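# Snap off alternate fruitlets from branch tip onto mat

## Task

Starting the count at the branch tip, remove fruitlets number 1, 3, 5 and every other one after that, and leave the even-numbered ones attached. Every removed fruitlet must end up resting on the mat beneath the branch; dropping them straight from the branch is acceptable. Do not strike any fruitlet hard or clamp one with maximum grip force, or the task may fail. The final state must hold with nothing supported by the robot.

## Robot and tools

ROBOT. One arm with six joints and a two-finger parallel gripper. Joint order in results: waist, shoulder, elbow, wrist pitch, wrist yaw, wrist roll (rad, rad/s), then the gap between finger pads (m, m/s). Joint ranges in rad: waist -3.054 to 3.054, shoulder 0.000 to 3.142, elbow 0.000 to 2.356, wrist pitch -1.571 to 1.571, wrist yaw -1.571 to 1.571, wrist roll -3.142 to 3.142.

FRAMES. Scene frame: origin on the table surface under the arm base, +z upward, +y to the left when facing along +x. The base may be tilted relative to the table. Gripper frame: fingers extend along its +x, and they close and open along its y. end_effector_position is the midpoint between the pads, about 3 to 4 cm short of the fingertips.

execute_actions. Argument actions: a list of actions run one after another. Each action is a list of up to 15 rows; each row lasts one control step (1/30 s), and if fewer than 15 rows are given the last is repeated to fill 15. A row is 7 numbers, each in [-1, 1]: dx, dy, dz, rx, ry, rz, opening. The first six are an offset, not a pose: they are measured in the gripper's own axes from the gripper's measured pose when that action began (for the first action in a call, from the pose in the latest result of this scene). Every row is relative to that same starting pose, not to the previous row. Scale: 1.0 equals 0.6 m of translation or 180 degrees of rotation; rx, ry, rz form one rotation vector. opening is absolute, not an offset: +1 is fully open (0.088 m), empty fingers touch near -0.80, and values down to -1 close no further. Going from fully open to closed takes at least about 0.5 s. An empty list just returns the current state and images.

Per-step clipping: each step's commanded pose is limited to within 70 mm and 16 degrees of the measured pose. After an action ends the arm travels at most to the last clipped pose, so large offsets need further actions to finish.

move. Argument target: a single row of 7 numbers laid out as above, an offset in gripper axes from the pose in the latest result that reported one, plus an absolute opening (sent when the move starts). speed: path top speed in m/s, 0.002 to 0.5, default 0.25; rotation is capped at twice that value in rad/s. The straight-line path runs 0.5 to 10 s and is cut off at 10 s even if short of the target. Rotation takes the shorter direction. The path ignores obstacles; the gripper can trail it, wander off it, and exceed speed, especially with the arm almost fully extended. Faster moves hit harder, and aiming beyond a contact pushes harder. blocking: if false, a result comes back after 0.5 s while the arm keeps going; use wait(0) to check, and call wait or stop before sending other moves or execute_actions. The result adds a move: line with the outcome (done = resting near target; otherwise e.g. off_target, moving, held, fault), the limits that acted (paced = sent pose was clipped; held = some steps were blocked, after which the arm may suddenly go faster than speed), and the remaining distance to target.

wait. seconds from 0 to 10; the arm keeps its last command; returns early if a running move finishes. stop: brakes a running move (needs stopping distance, more when fast); fingers keep moving. zoom_image: camera (cam_head_left, cam_head_right, cam_high, cam_low, cam_wrist) and region [x0, y0, x1, y1] in pixels from the top-left, at most 504 by 504. show_instructions: no arguments; returns the reference pages. finished_scene: scene = the current scene's number; it ends the scene irreversibly once the robot has held its last command, and reports success.

RESULTS. The state line gives end_effector_position (m) and end_effector_quat_wxyz plus linear and angular velocity, in the scene frame; reported position may be off, more at long reach. Hand target is the pose the controller is currently heading toward. A pose unreachable line means the clearance check (which treats any mount under the base as arm) altered or blocked the command. grip_measured is the measured opening on the command scale; it may carry a constant error of about 1 mm, and while clamping something hard it reads up to about 3 mm (0.061) narrower than the pads really are. To hold an item command roughly 0.07 below grip_measured for a firm grip, less for a gentle one. Items thinner than about 3 mm get proportionally less force. Pad force tops out near 34 to 49 N and can spike at first contact.

Cameras, each 504x504, in this order: cam_head_left, cam_head_right, cam_high, cam_low, cam_wrist. Calibration (intrinsics, distortion, world-to-camera transforms) is supplied; fixed cameras may deviate by a couple of degrees and under a centimetre. The wrist camera's pose follows from joint readings.

CAUTIONS. Joint friction can leave the gripper short of the goal or slightly tilted, and tiny moves may not occur; check pose after each move and correct tilt. If contact torque reaches a joint's load limit (waist 17.8, shoulder 22, elbow 22, wrist pitch 5.8, wrist yaw 5.78, wrist roll 5.42 N m, held weight included) the arm halts for 10 s and the rest of the call is dropped. Holding loads heats motors: MOTOR HOT appears from 50 °C; at 95 °C an OVER-TEMPERATURE FAULT holds the arm, and if it fails to cool within 30 to 60 s power is cut and the arm goes limp. The simulation keeps running while you compose a reply, with the last command held. Loose objects may get brief outside pushes. Avoid hard hits on fruitlets, full-force squeezes, drops, slams, and anything leaving the table.

Each tool is called after "Emit:" as a command line: name --argument value for each argument, lists and objects as JSON in quotes; but a table of rows of numbers goes row by row, as --pt "numbers of a row", without its own name.

Reference images:

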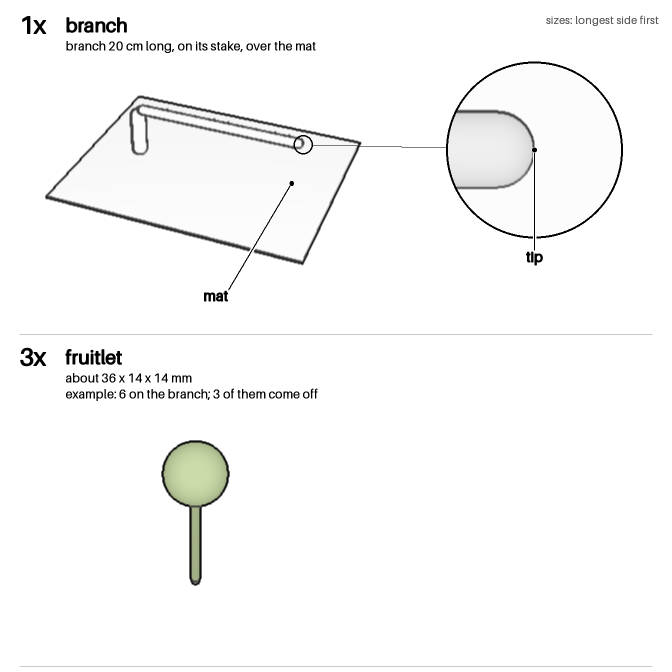

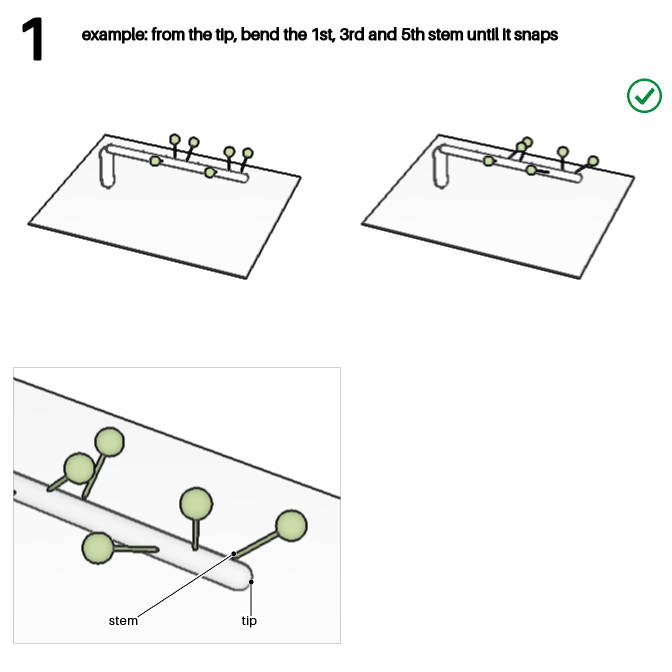

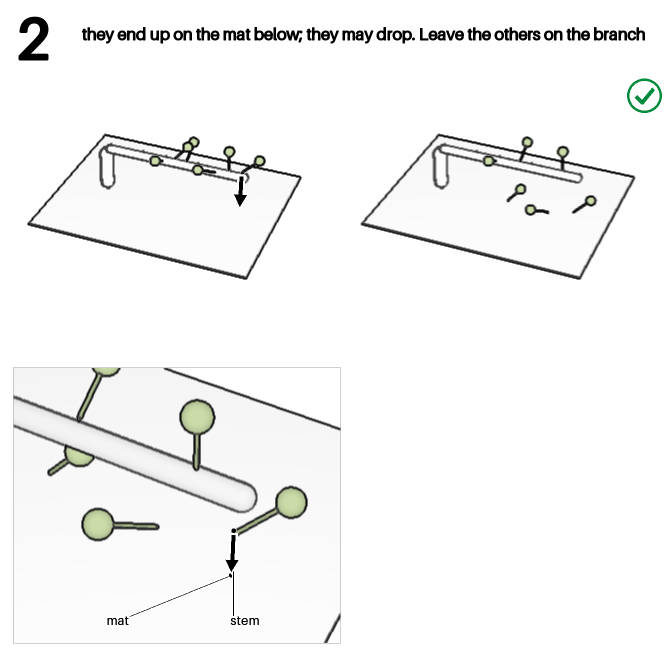

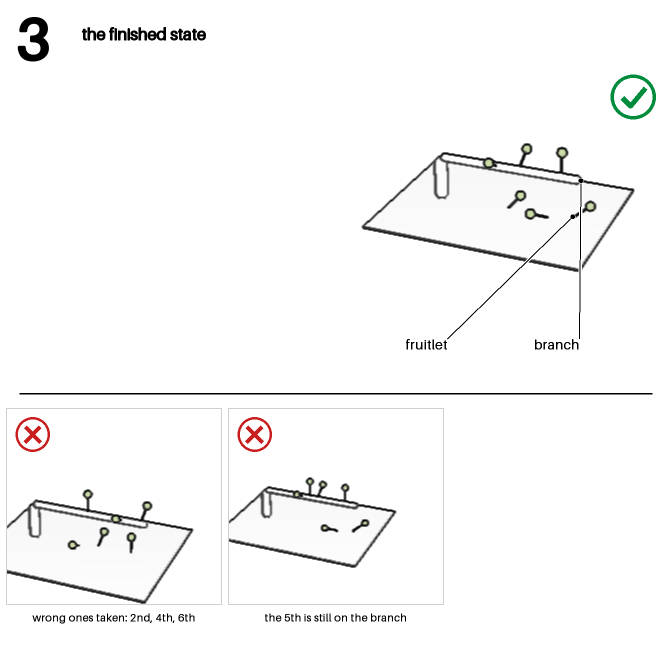

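## Session

Emit:
execute_actions --actions '[]'

Scene clock: 0.00 s.
end_effector_position=(+0.2806, +0.5097, +0.1454) grip_measured=-0.039 end_effector_quat_wxyz=(+0.687, +0.230, +0.686, -0.065) end_effector_velocity=(-0.001, -0.002, -0.001) end_effector_angular_velocity=(-0.003, +0.013, -0.014)
Joint positions: [ 0.642  1.844  2.261 -1.168 -0.704  1.41   0.037]
Joint velocities: [-0.002 -0.002 -0.007 -0.007 -0.007  0.007 -0.   ]
Motor temperatures (°C, as the motors report them): [21 21 19 20 19 22]
Heat: hottest wrist roll 22 °C (+0.0 °C/min).
Hand target: +0.281, +0.510, +0.145; +0.687, +0.230, +0.686, -0.065

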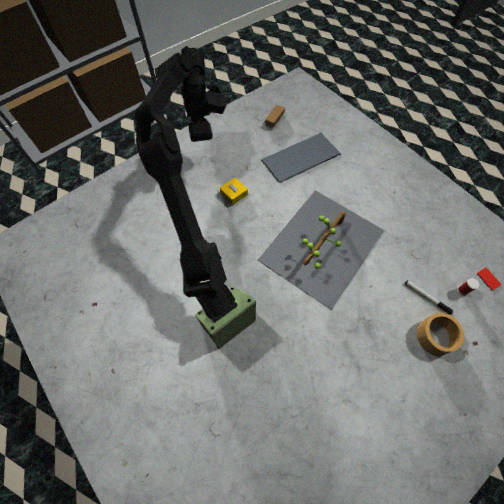

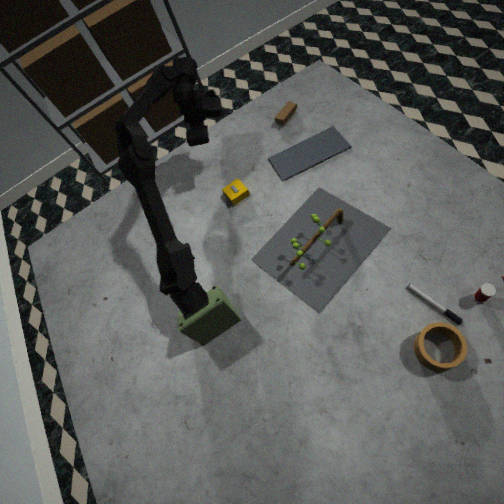

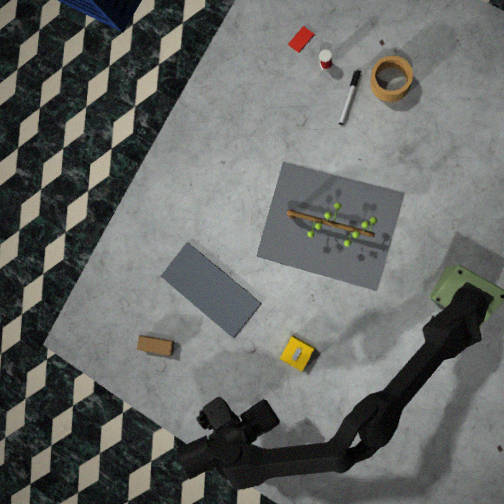

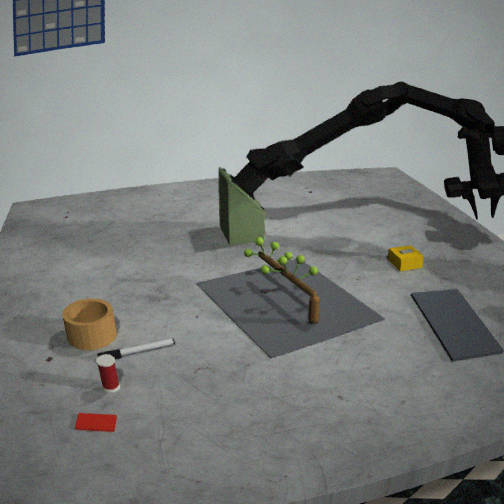

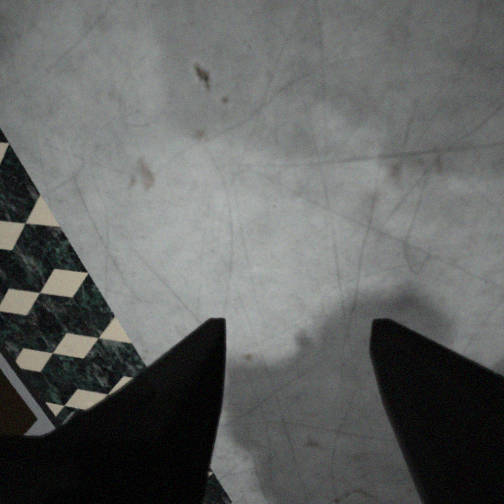

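Emit:
zoom_image --camera "cam_high" --region '[270, 170, 410, 280]'

Emit:
zoom_image --camera "cam_low" --region '[220, 220, 360, 340]'

Emit:
zoom_image --camera "cam_head_left" --region '[270, 190, 380, 290]'

Region (270, 170, 410, 280) of cam_high's 504x504 image, scaled by 3.600, with more detail than that image has; it fills the top 396 rows of this view, and the rest is white.

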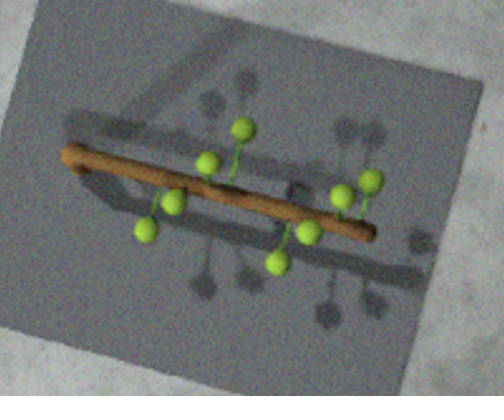

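Region (220, 220, 360, 340) of cam_low's 504x504 image, scaled by 3.600, with more detail than that image has; it fills the top 432 rows of this view, and the rest is white.

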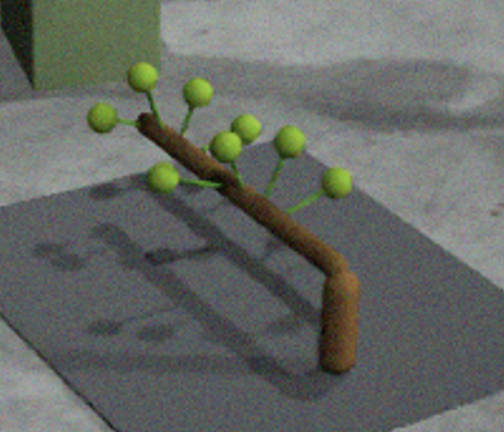

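Region (270, 190, 380, 290) of cam_head_left's 504x504 image, scaled by 4.582, with more detail than that image has; it fills the top 458 rows of this view, and the rest is white.

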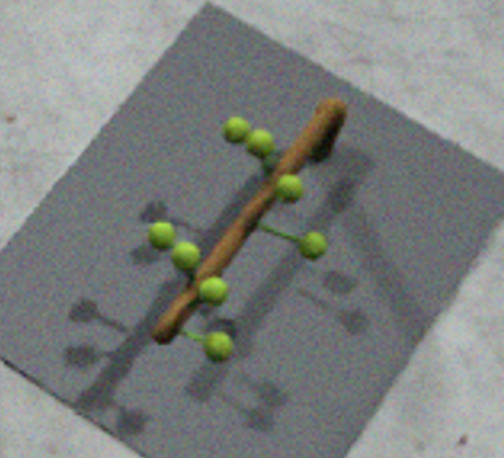

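Emit:
move --target '[-0.323,-0.755,0.388,0.28,-0.045,-0.065,0.0]' --speed 0.3

Scene clock: 46.23 s.
end_effector_position=(+0.2961, -0.0273, +0.2166) grip_measured=-0.002 end_effector_quat_wxyz=(+0.557, +0.424, +0.568, -0.433) end_effector_velocity=(-0.001, +0.000, -0.004) end_effector_angular_velocity=(+0.018, +0.009, +0.011)
Joint positions: [-0.598  2.15   1.478 -1.428 -0.62   0.528  0.039]
Joint velocities: [ 0.002  0.012 -0.002 -0.007 -0.007 -0.022 -0.   ]
Motor temperatures (°C, as the motors report them): [24 30 21 21 19 22]
Heat: hottest shoulder 30 °C (+10.4 °C/min).
Hand target: +0.296, -0.030, +0.218; +0.557, +0.424, +0.567, -0.435
Off the commanded pose: 0.005 m, 1 deg.
move: done
camera_calibration (this result's frames):
cam_wrist: T_world_to_cam=[[-0.960117, -0.279563, 0.00436114, 0.289838], [-0.262787, 0.90761, 0.327396, 0.06715], [-0.095486, 0.313192, -0.944877, 0.317196], [0, 0, 0, 1]] pos_world=[0.326212, -0.0792613, 0.276462]

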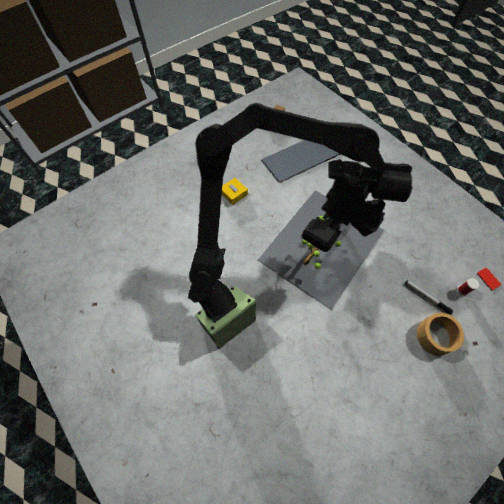

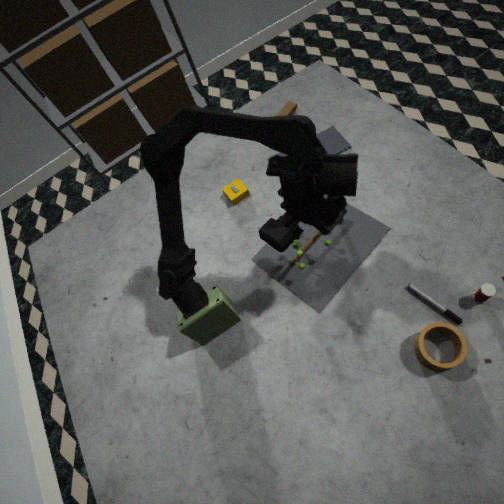

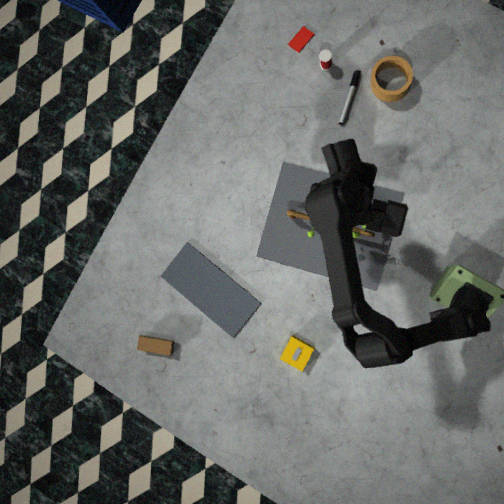

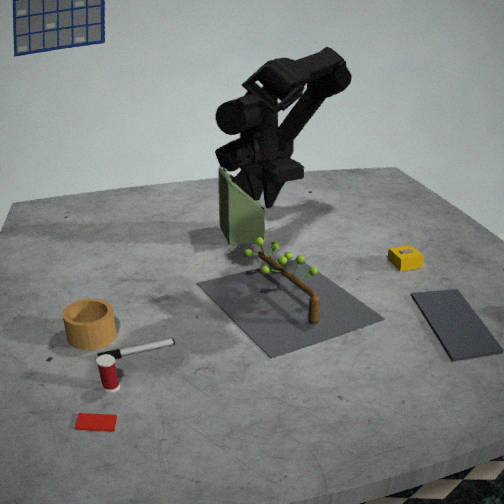

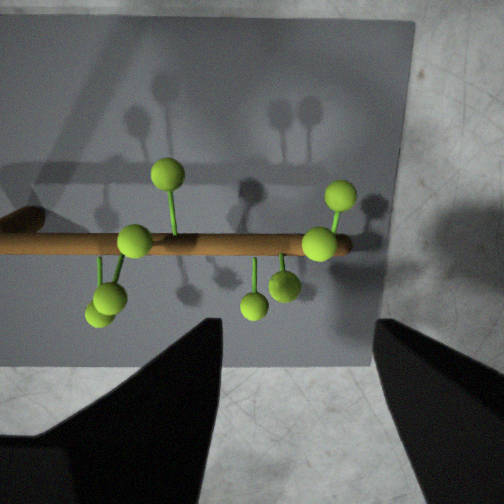

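Emit:
move --target '[0.04,-0.06,0.03,0,0,0,0.0]'

Scene clock: 60.67 s.
end_effector_position=(+0.2677, -0.0527, +0.1927) grip_measured=-0.002 end_effector_quat_wxyz=(+0.556, +0.424, +0.569, -0.432) end_effector_velocity=(-0.002, +0.003, +0.001) end_effector_angular_velocity=(+0.009, -0.003, +0.001)
Joint positions: [-0.648  2.151  1.313 -1.295 -0.597  0.473  0.039]
Joint velocities: [-0.002 -0.007 -0.007 -0.007 -0.007 -0.007 -0.   ]
Motor temperatures (°C, as the motors report them): [25 28 21 21 19 22]
Heat: hottest shoulder 28 °C (+6.0 °C/min).
Hand target: +0.266, -0.054, +0.193; +0.557, +0.424, +0.568, -0.433
Off the commanded pose: 0.003 m, 0 deg.
move: done
camera_calibration (this result's frames):
cam_wrist: T_world_to_cam=[[-0.959836, -0.280532, 0.00416419, 0.255547], [-0.263408, 0.90616, 0.330892, 0.0900069], [-0.096599, 0.316505, -0.94366, 0.300081], [0, 0, 0, 1]] pos_world=[0.297979, -0.104849, 0.252328]

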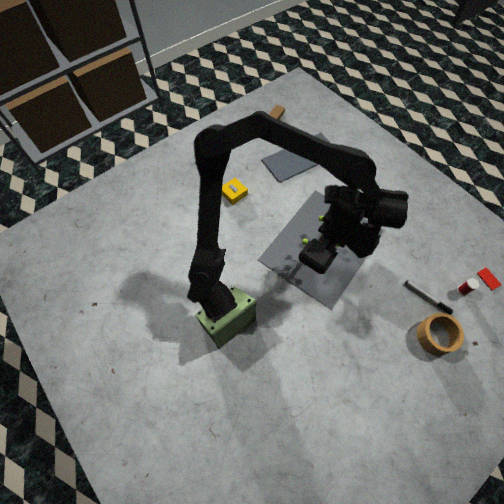

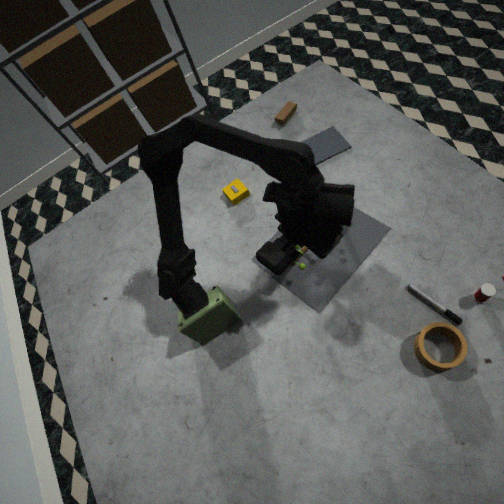

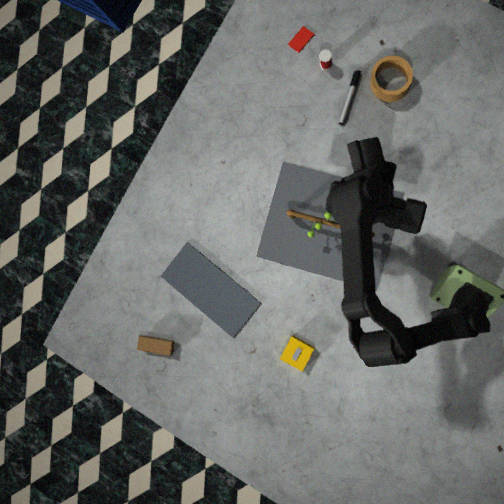

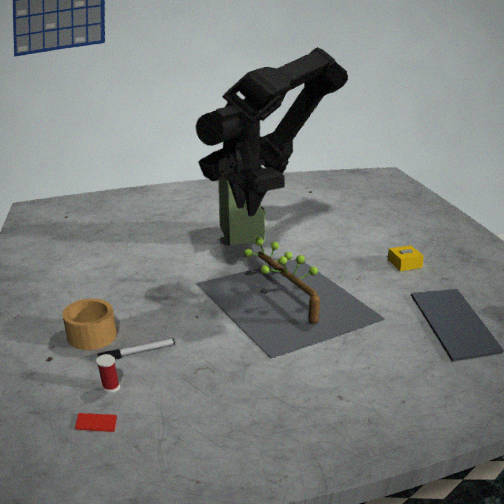

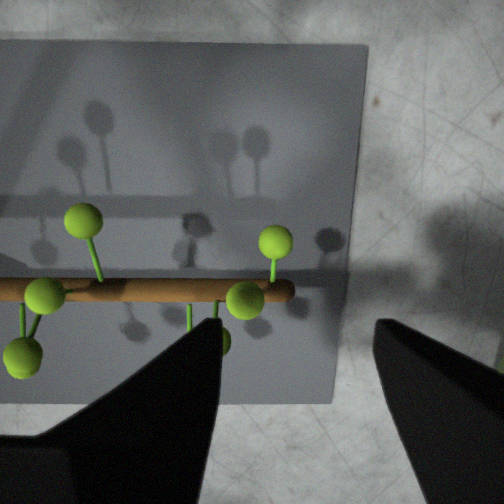

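Emit:
move --target '[0.08,0.006,0.001,0,0,0,-0.64]' --speed 0.1

Emit:
zoom_image --camera "cam_low" --region '[200, 180, 340, 300]'

Scene clock: 91.33 s.
end_effector_position=(+0.2723, -0.0517, +0.1481) grip_measured=-0.637 end_effector_quat_wxyz=(+0.561, +0.420, +0.567, -0.432) end_effector_velocity=(+0.000, -0.001, -0.001) end_effector_angular_velocity=(-0.001, -0.014, -0.002)
Joint positions: [-0.556  2.157  1.186 -1.094 -0.639  0.568  0.008]
Joint velocities: [-0.002 -0.002 -0.012  0.022 -0.007  0.007 -0.   ]
Motor temperatures (°C, as the motors report them): [26 27 21 21 19 22]
Heat: hottest shoulder 27 °C (-1.0 °C/min).
Hand target: +0.271, -0.052, +0.145; +0.557, +0.424, +0.569, -0.432
Off the commanded pose: 0.004 m, 1 deg.
move: done
camera_calibration (this result's frames):
cam_wrist: T_world_to_cam=[[-0.957372, -0.288842, 0.0029747, 0.259421], [-0.272624, 0.906924, 0.321194, 0.109088], [-0.0954722, 0.306691, -0.947009, 0.257763], [0, 0, 0, 1]] pos_world=[0.302712, -0.103057, 0.208293]

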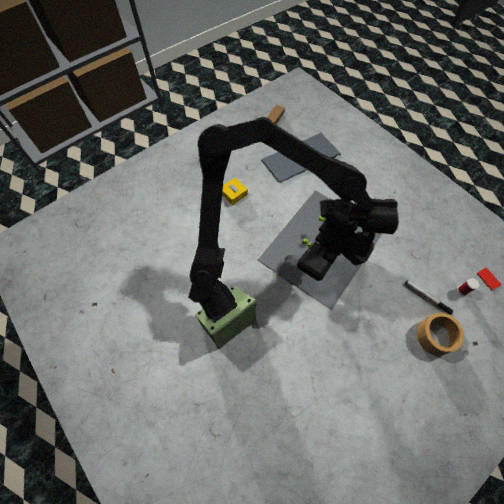

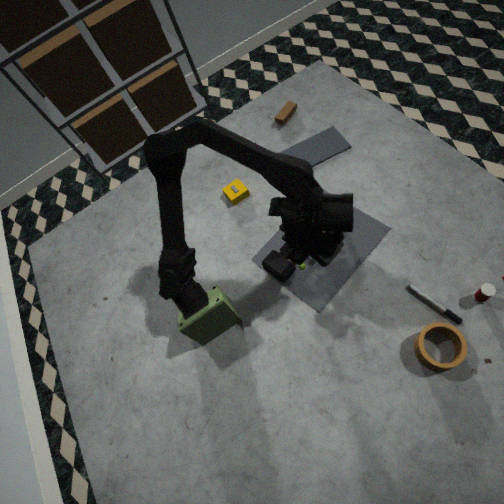

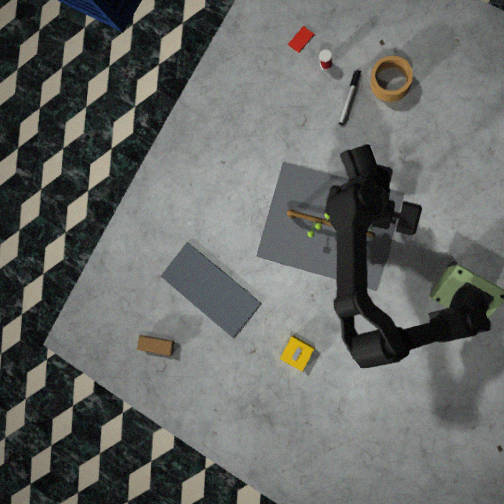

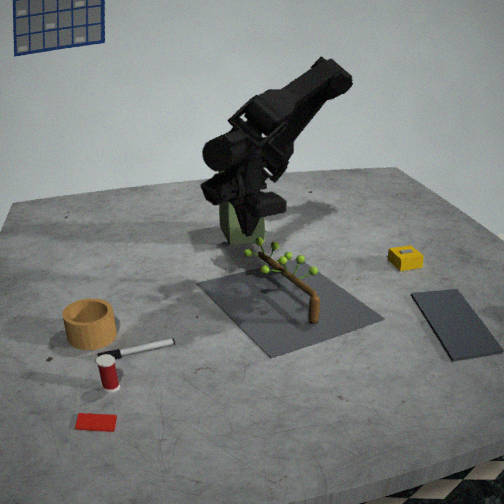

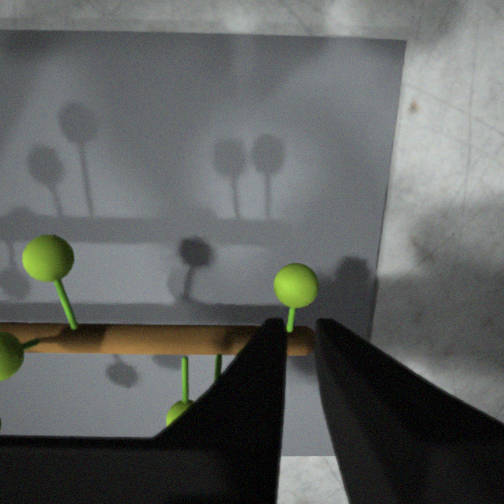

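Region (200, 180, 340, 300) of cam_low's 504x504 image, scaled by 3.600, with more detail than that image has; it fills the top 432 rows of this view, and the rest is white.

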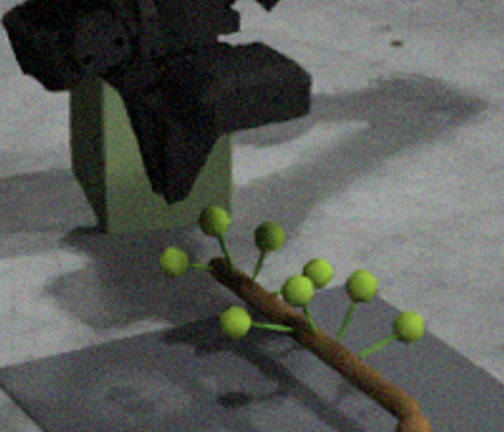

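Emit:
move --target '[0.072,0,0.004,0,0,0,-0.64]' --speed 0.025

Emit:
zoom_image --camera "cam_low" --region '[200, 180, 340, 300]'

Scene clock: 104.33 s.
end_effector_position=(+0.2751, -0.0552, +0.1091) grip_measured=-0.637 end_effector_quat_wxyz=(+0.569, +0.415, +0.564, -0.431) end_effector_velocity=(+0.002, +0.002, +0.001) end_effector_angular_velocity=(+0.014, -0.019, -0.004)
Joint positions: [-0.48   2.185  1.091 -0.899 -0.667  0.657  0.008]
Joint velocities: [-0.002 -0.002 -0.002  0.007 -0.022  0.007 -0.   ]
Motor temperatures (°C, as the motors report them): [26 26 21 21 19 22]
Heat: hottest waist 26 °C (-4.0 °C/min).
Hand target: +0.272, -0.054, +0.105; +0.562, +0.420, +0.567, -0.432
Off the commanded pose: 0.005 m, 1 deg.
move: done
camera_calibration (this result's frames):
cam_wrist: T_world_to_cam=[[-0.954456, -0.298351, -0.000407066, 0.260255], [-0.284141, 0.90858, 0.30618, 0.130453], [-0.0909793, 0.292351, -0.951974, 0.220766], [0, 0, 0, 1]] pos_world=[0.305554, -0.105421, 0.170327]

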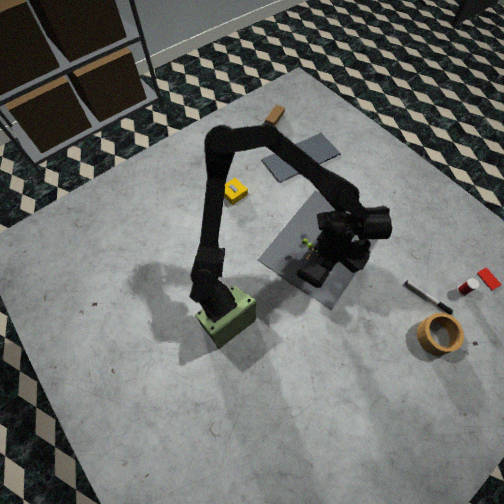

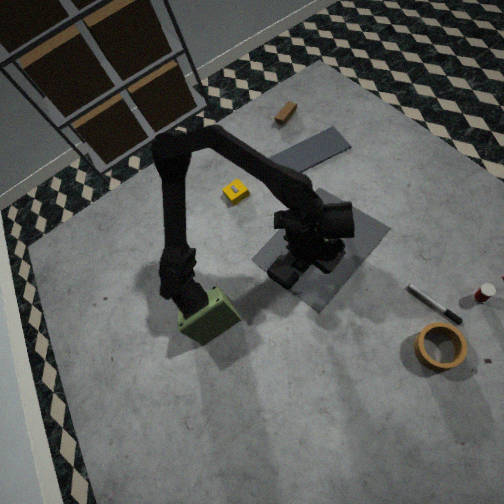

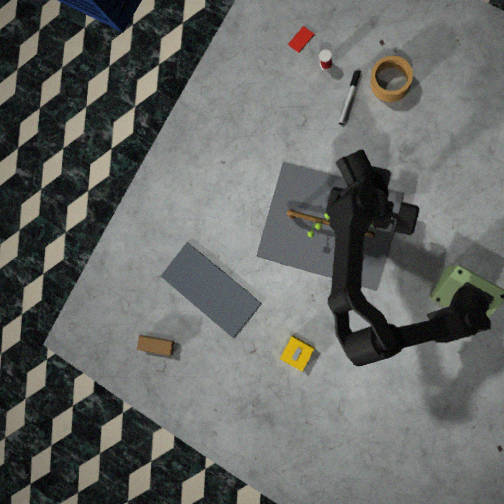

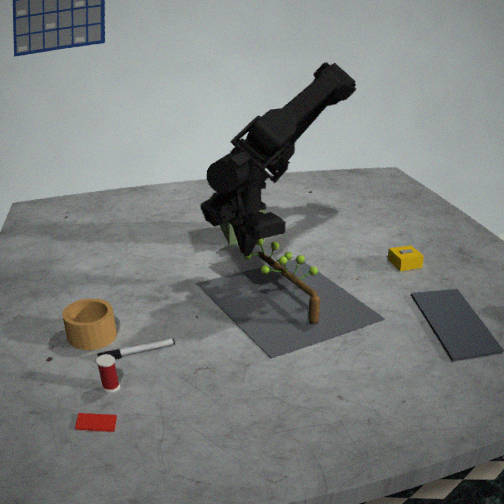

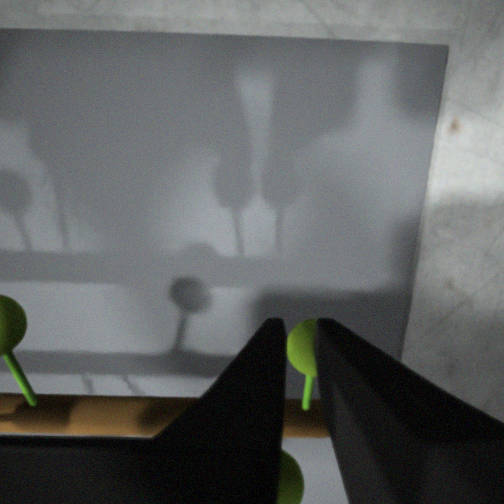

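Region (200, 180, 340, 300) of cam_low's 504x504 image, scaled by 3.600, with more detail than that image has; it fills the top 432 rows of this view, and the rest is white.

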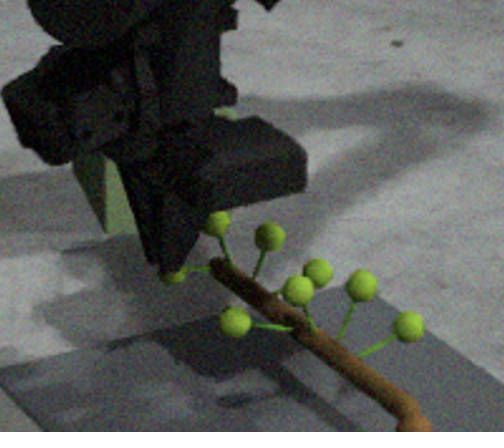

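Emit:
move --target '[0.03,-0.009,0.004,0,0,0,-0.64]' --speed 0.015

Emit:
zoom_image --camera "cam_low" --region '[200, 200, 340, 320]'

Scene clock: 113.73 s.
end_effector_position=(+0.2729, -0.0592, +0.0946) grip_measured=-0.637 end_effector_quat_wxyz=(+0.574, +0.411, +0.563, -0.430) end_effector_velocity=(+0.001, +0.005, +0.000) end_effector_angular_velocity=(+0.034, -0.018, -0.013)
Joint positions: [-0.459  2.199  1.047 -0.813 -0.671  0.68   0.008]
Joint velocities: [-0.002 -0.002 -0.002 -0.007 -0.037  0.007 -0.   ]
Motor temperatures (°C, as the motors report them): [26 26 21 21 19 22]
Heat: hottest waist 26 °C (-2.0 °C/min).
Hand target: +0.271, -0.059, +0.091; +0.569, +0.415, +0.564, -0.431
Off the commanded pose: 0.004 m, 1 deg.
move: done
camera_calibration (this result's frames):
cam_wrist: T_world_to_cam=[[-0.951594, -0.307341, -0.00317356, 0.25593], [-0.294434, 0.908573, 0.296317, 0.141617], [-0.0881867, 0.282908, -0.955085, 0.206849], [0, 0, 0, 1]] pos_world=[0.30348, -0.108531, 0.156407]

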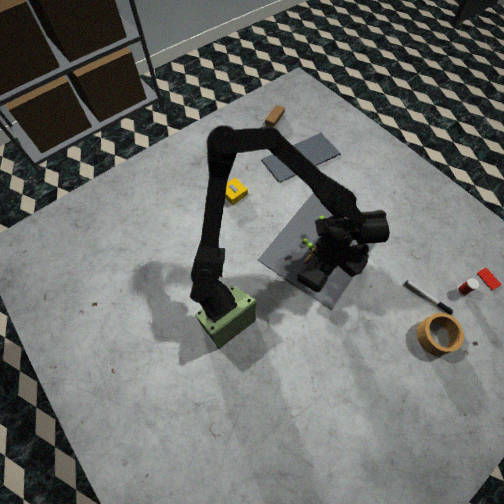

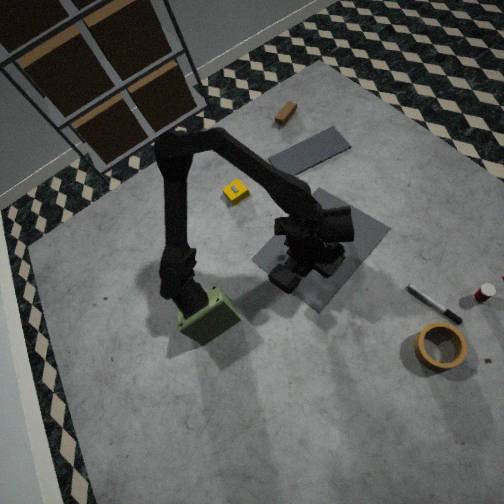

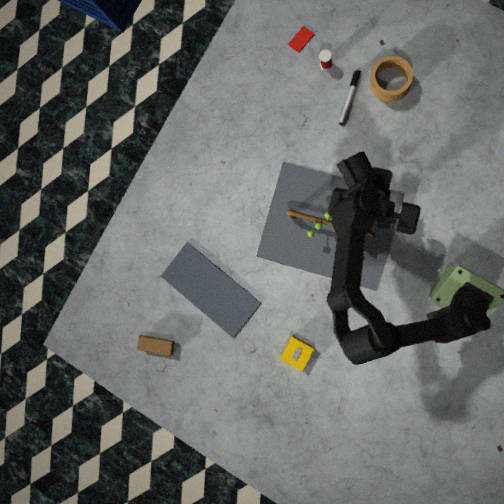

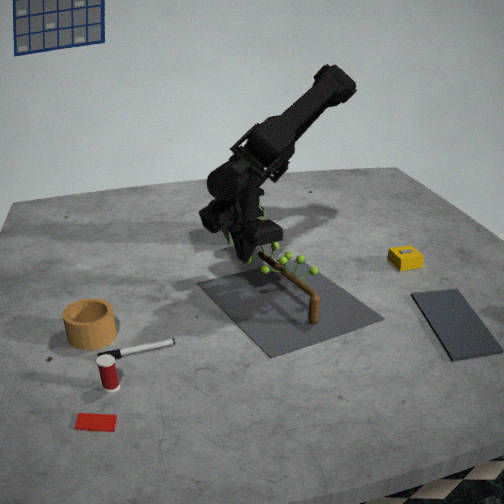

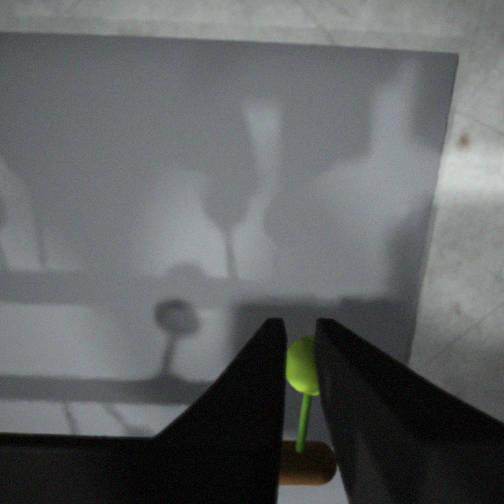

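Region (200, 200, 340, 320) of cam_low's 504x504 image, scaled by 3.600, with more detail than that image has; it fills the top 432 rows of this view, and the rest is white.

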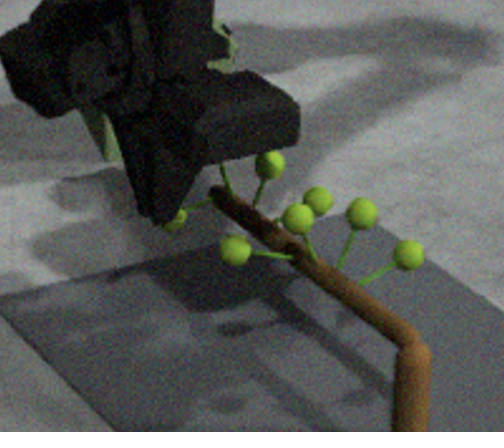

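Emit:
move --target '[0.025,0,0.004,0,0,0,-0.64]' --speed 0.015

Emit:
zoom_image --camera "cam_low" --region '[200, 200, 340, 320]'

Scene clock: 126.83 s.
end_effector_position=(+0.2760, -0.0617, +0.0829) grip_measured=-0.637 end_effector_quat_wxyz=(+0.580, +0.407, +0.561, -0.429) end_effector_velocity=(-0.001, -0.002, -0.000) end_effector_angular_velocity=(-0.007, +0.000, -0.008)
Joint positions: [-0.433  2.218  1.03  -0.747 -0.676  0.709  0.008]
Joint velocities: [-0.002  0.002 -0.002  0.007  0.007  0.007 -0.   ]
Motor temperatures (°C, as the motors report them): [26 25 20 21 19 22]
Heat: hottest waist 26 °C (-1.0 °C/min).
Hand target: +0.274, -0.062, +0.080; +0.574, +0.411, +0.563, -0.430
Off the commanded pose: 0.004 m, 1 deg.
move: done
camera_calibration (this result's frames):
cam_wrist: T_world_to_cam=[[-0.948719, -0.316079, -0.00517556, 0.256886], [-0.30423, 0.908461, 0.286607, 0.151719], [-0.0858887, 0.273484, -0.958034, 0.195666], [0, 0, 0, 1]] pos_world=[0.306675, -0.110146, 0.1453]

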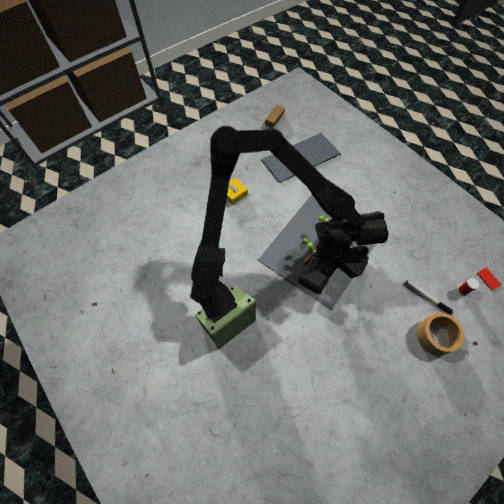

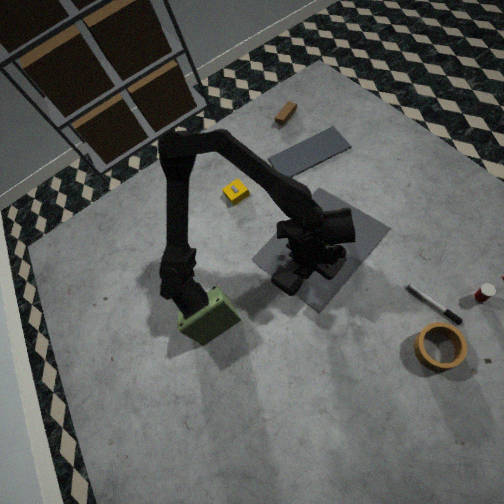

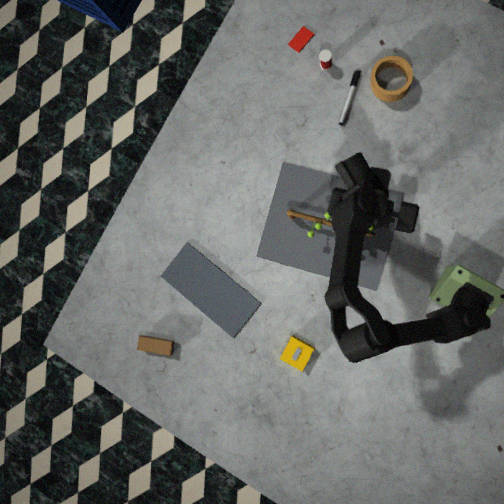

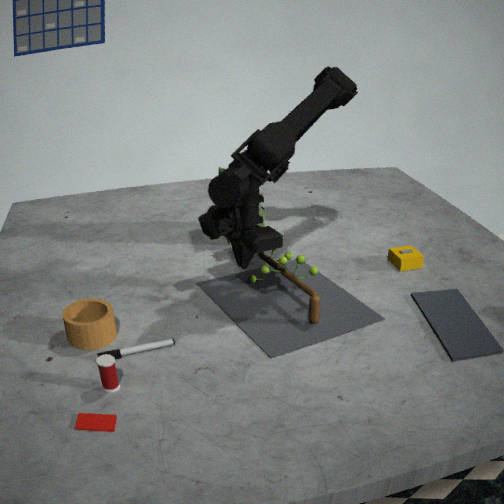

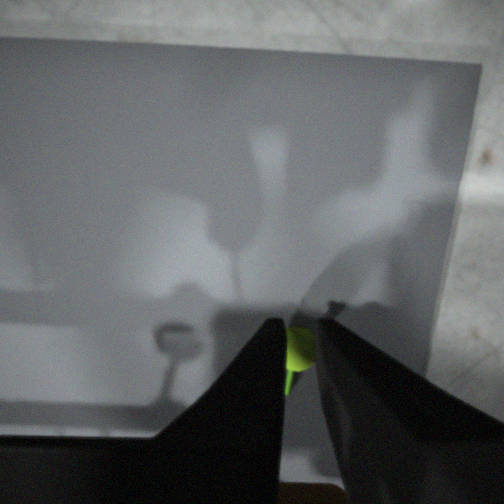

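Region (200, 200, 340, 320) of cam_low's 504x504 image, scaled by 3.600, with more detail than that image has; it fills the top 432 rows of this view, and the rest is white.

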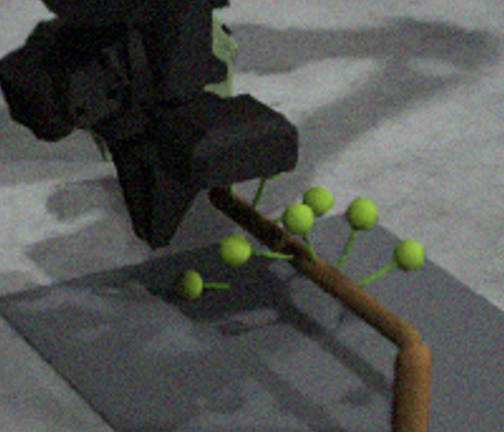

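Emit:
move --target '[-0.11,0,0.005,0,0,0,-0.64]' --speed 0.1

Emit:
move --target '[0,0.137,0.008,0,0,0,-0.64]' --speed 0.15

Scene clock: 138.97 s.
end_effector_position=(+0.2739, -0.0616, +0.1438) grip_measured=-0.638 end_effector_quat_wxyz=(+0.572, +0.411, +0.565, -0.430) end_effector_velocity=(+0.001, +0.003, +0.003) end_effector_angular_velocity=(+0.010, -0.002, +0.016)
Joint positions: [-0.561  2.175  1.18  -1.047 -0.628  0.559  0.008]
Joint velocities: [-0.002 -0.002  0.012 -0.022 -0.007 -0.022 -0.   ]
Motor temperatures (°C, as the motors report them): [26 25 20 21 19 22]
Heat: hottest waist 26 °C (-1.0 °C/min).
Hand target: +0.276, -0.062, +0.149; +0.579, +0.407, +0.561, -0.429
Off the commanded pose: 0.006 m, 1 deg.
move: done
camera_calibration (this result's frames):
cam_wrist: T_world_to_cam=[[-0.951527, -0.307564, 0.000560247, 0.255708], [-0.293166, 0.907528, 0.300743, 0.128497], [-0.0930063, 0.286001, -0.953705, 0.25592], [0, 0, 0, 1]] pos_world=[0.304787, -0.111161, 0.205284]

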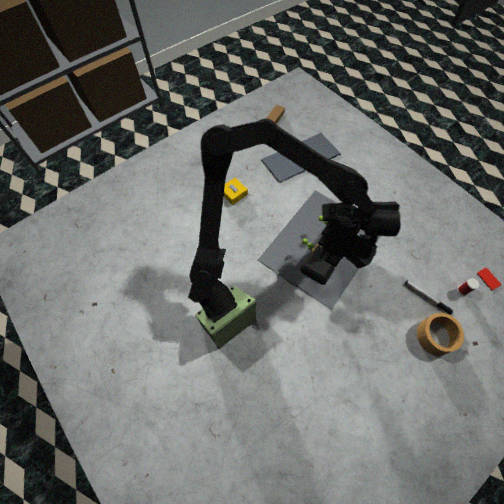

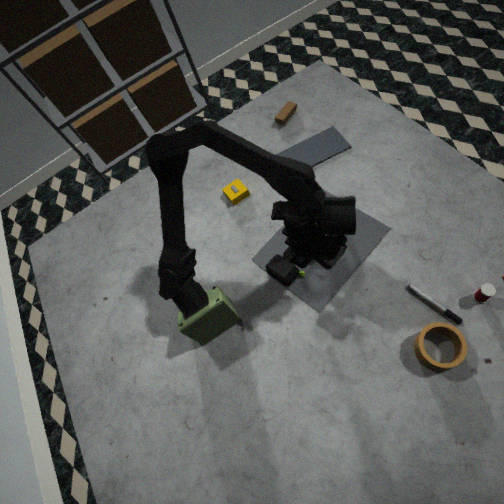

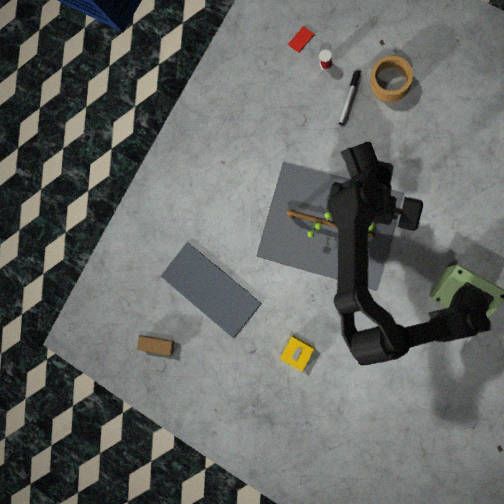

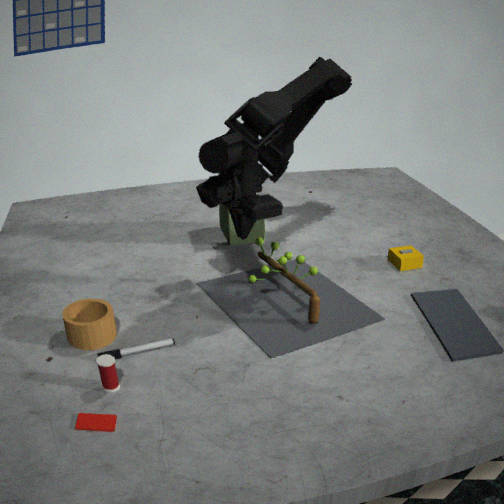

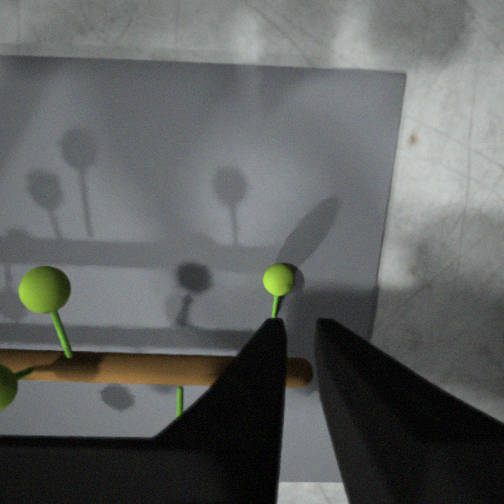

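Scene clock: 139.93 s.
end_effector_position=(+0.3523, -0.0418, +0.1437) grip_measured=-0.638 end_effector_quat_wxyz=(+0.575, +0.407, +0.564, -0.430) end_effector_velocity=(+0.002, -0.003, +0.001) end_effector_angular_velocity=(+0.009, -0.005, -0.017)
Joint positions: [-0.421  2.302  1.5   -1.138 -0.68   0.718  0.008]
Joint velocities: [-0.007  0.017  0.017 -0.007 -0.007  0.007 -0.   ]
Motor temperatures (°C, as the motors report them): [26 25 20 21 19 22]
Heat: hottest waist 26 °C (-1.0 °C/min).
Hand target: +0.354, -0.043, +0.143; +0.573, +0.411, +0.564, -0.430
Off the commanded pose: 0.002 m, 1 deg.
move: done
camera_calibration (this result's frames):
cam_wrist: T_world_to_cam=[[-0.949673, -0.313236, 0.00193553, 0.335358], [-0.2988, 0.907725, 0.294542, 0.136364], [-0.094018, 0.27914, -0.955637, 0.257804], [0, 0, 0, 1]] pos_world=[0.383464, -0.0906984, 0.205553]

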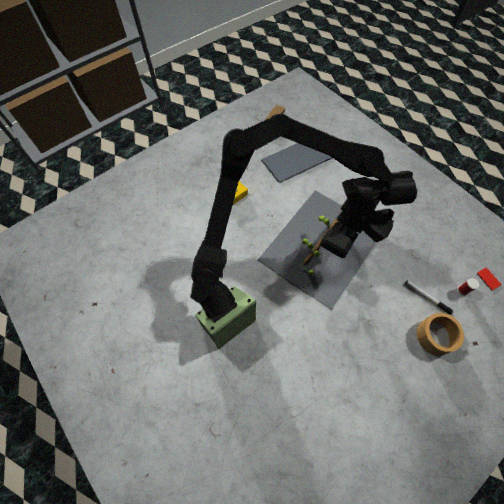

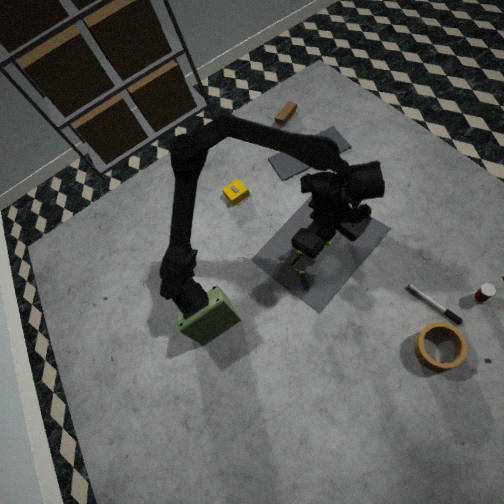

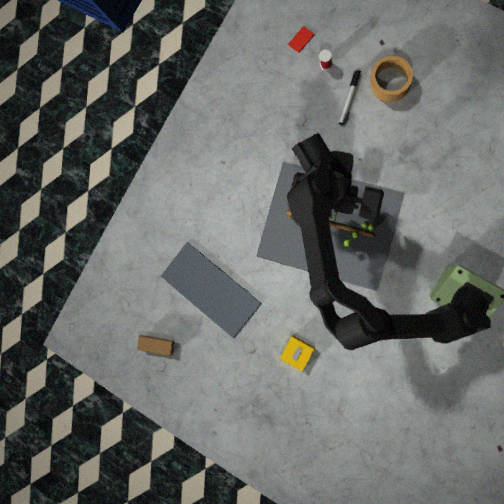

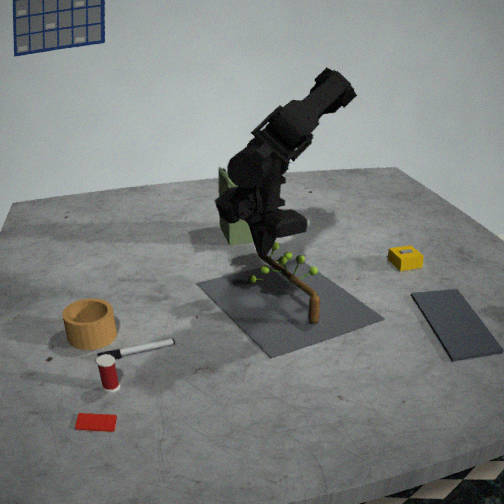

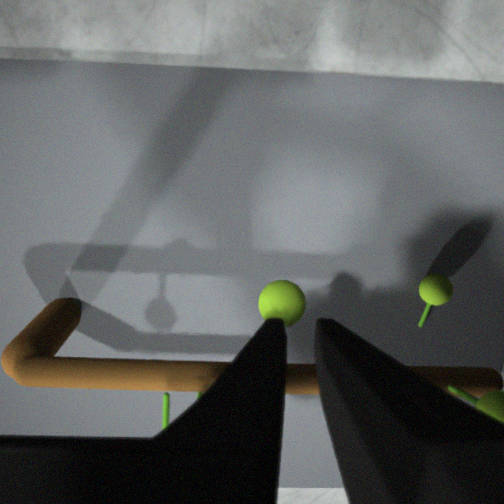

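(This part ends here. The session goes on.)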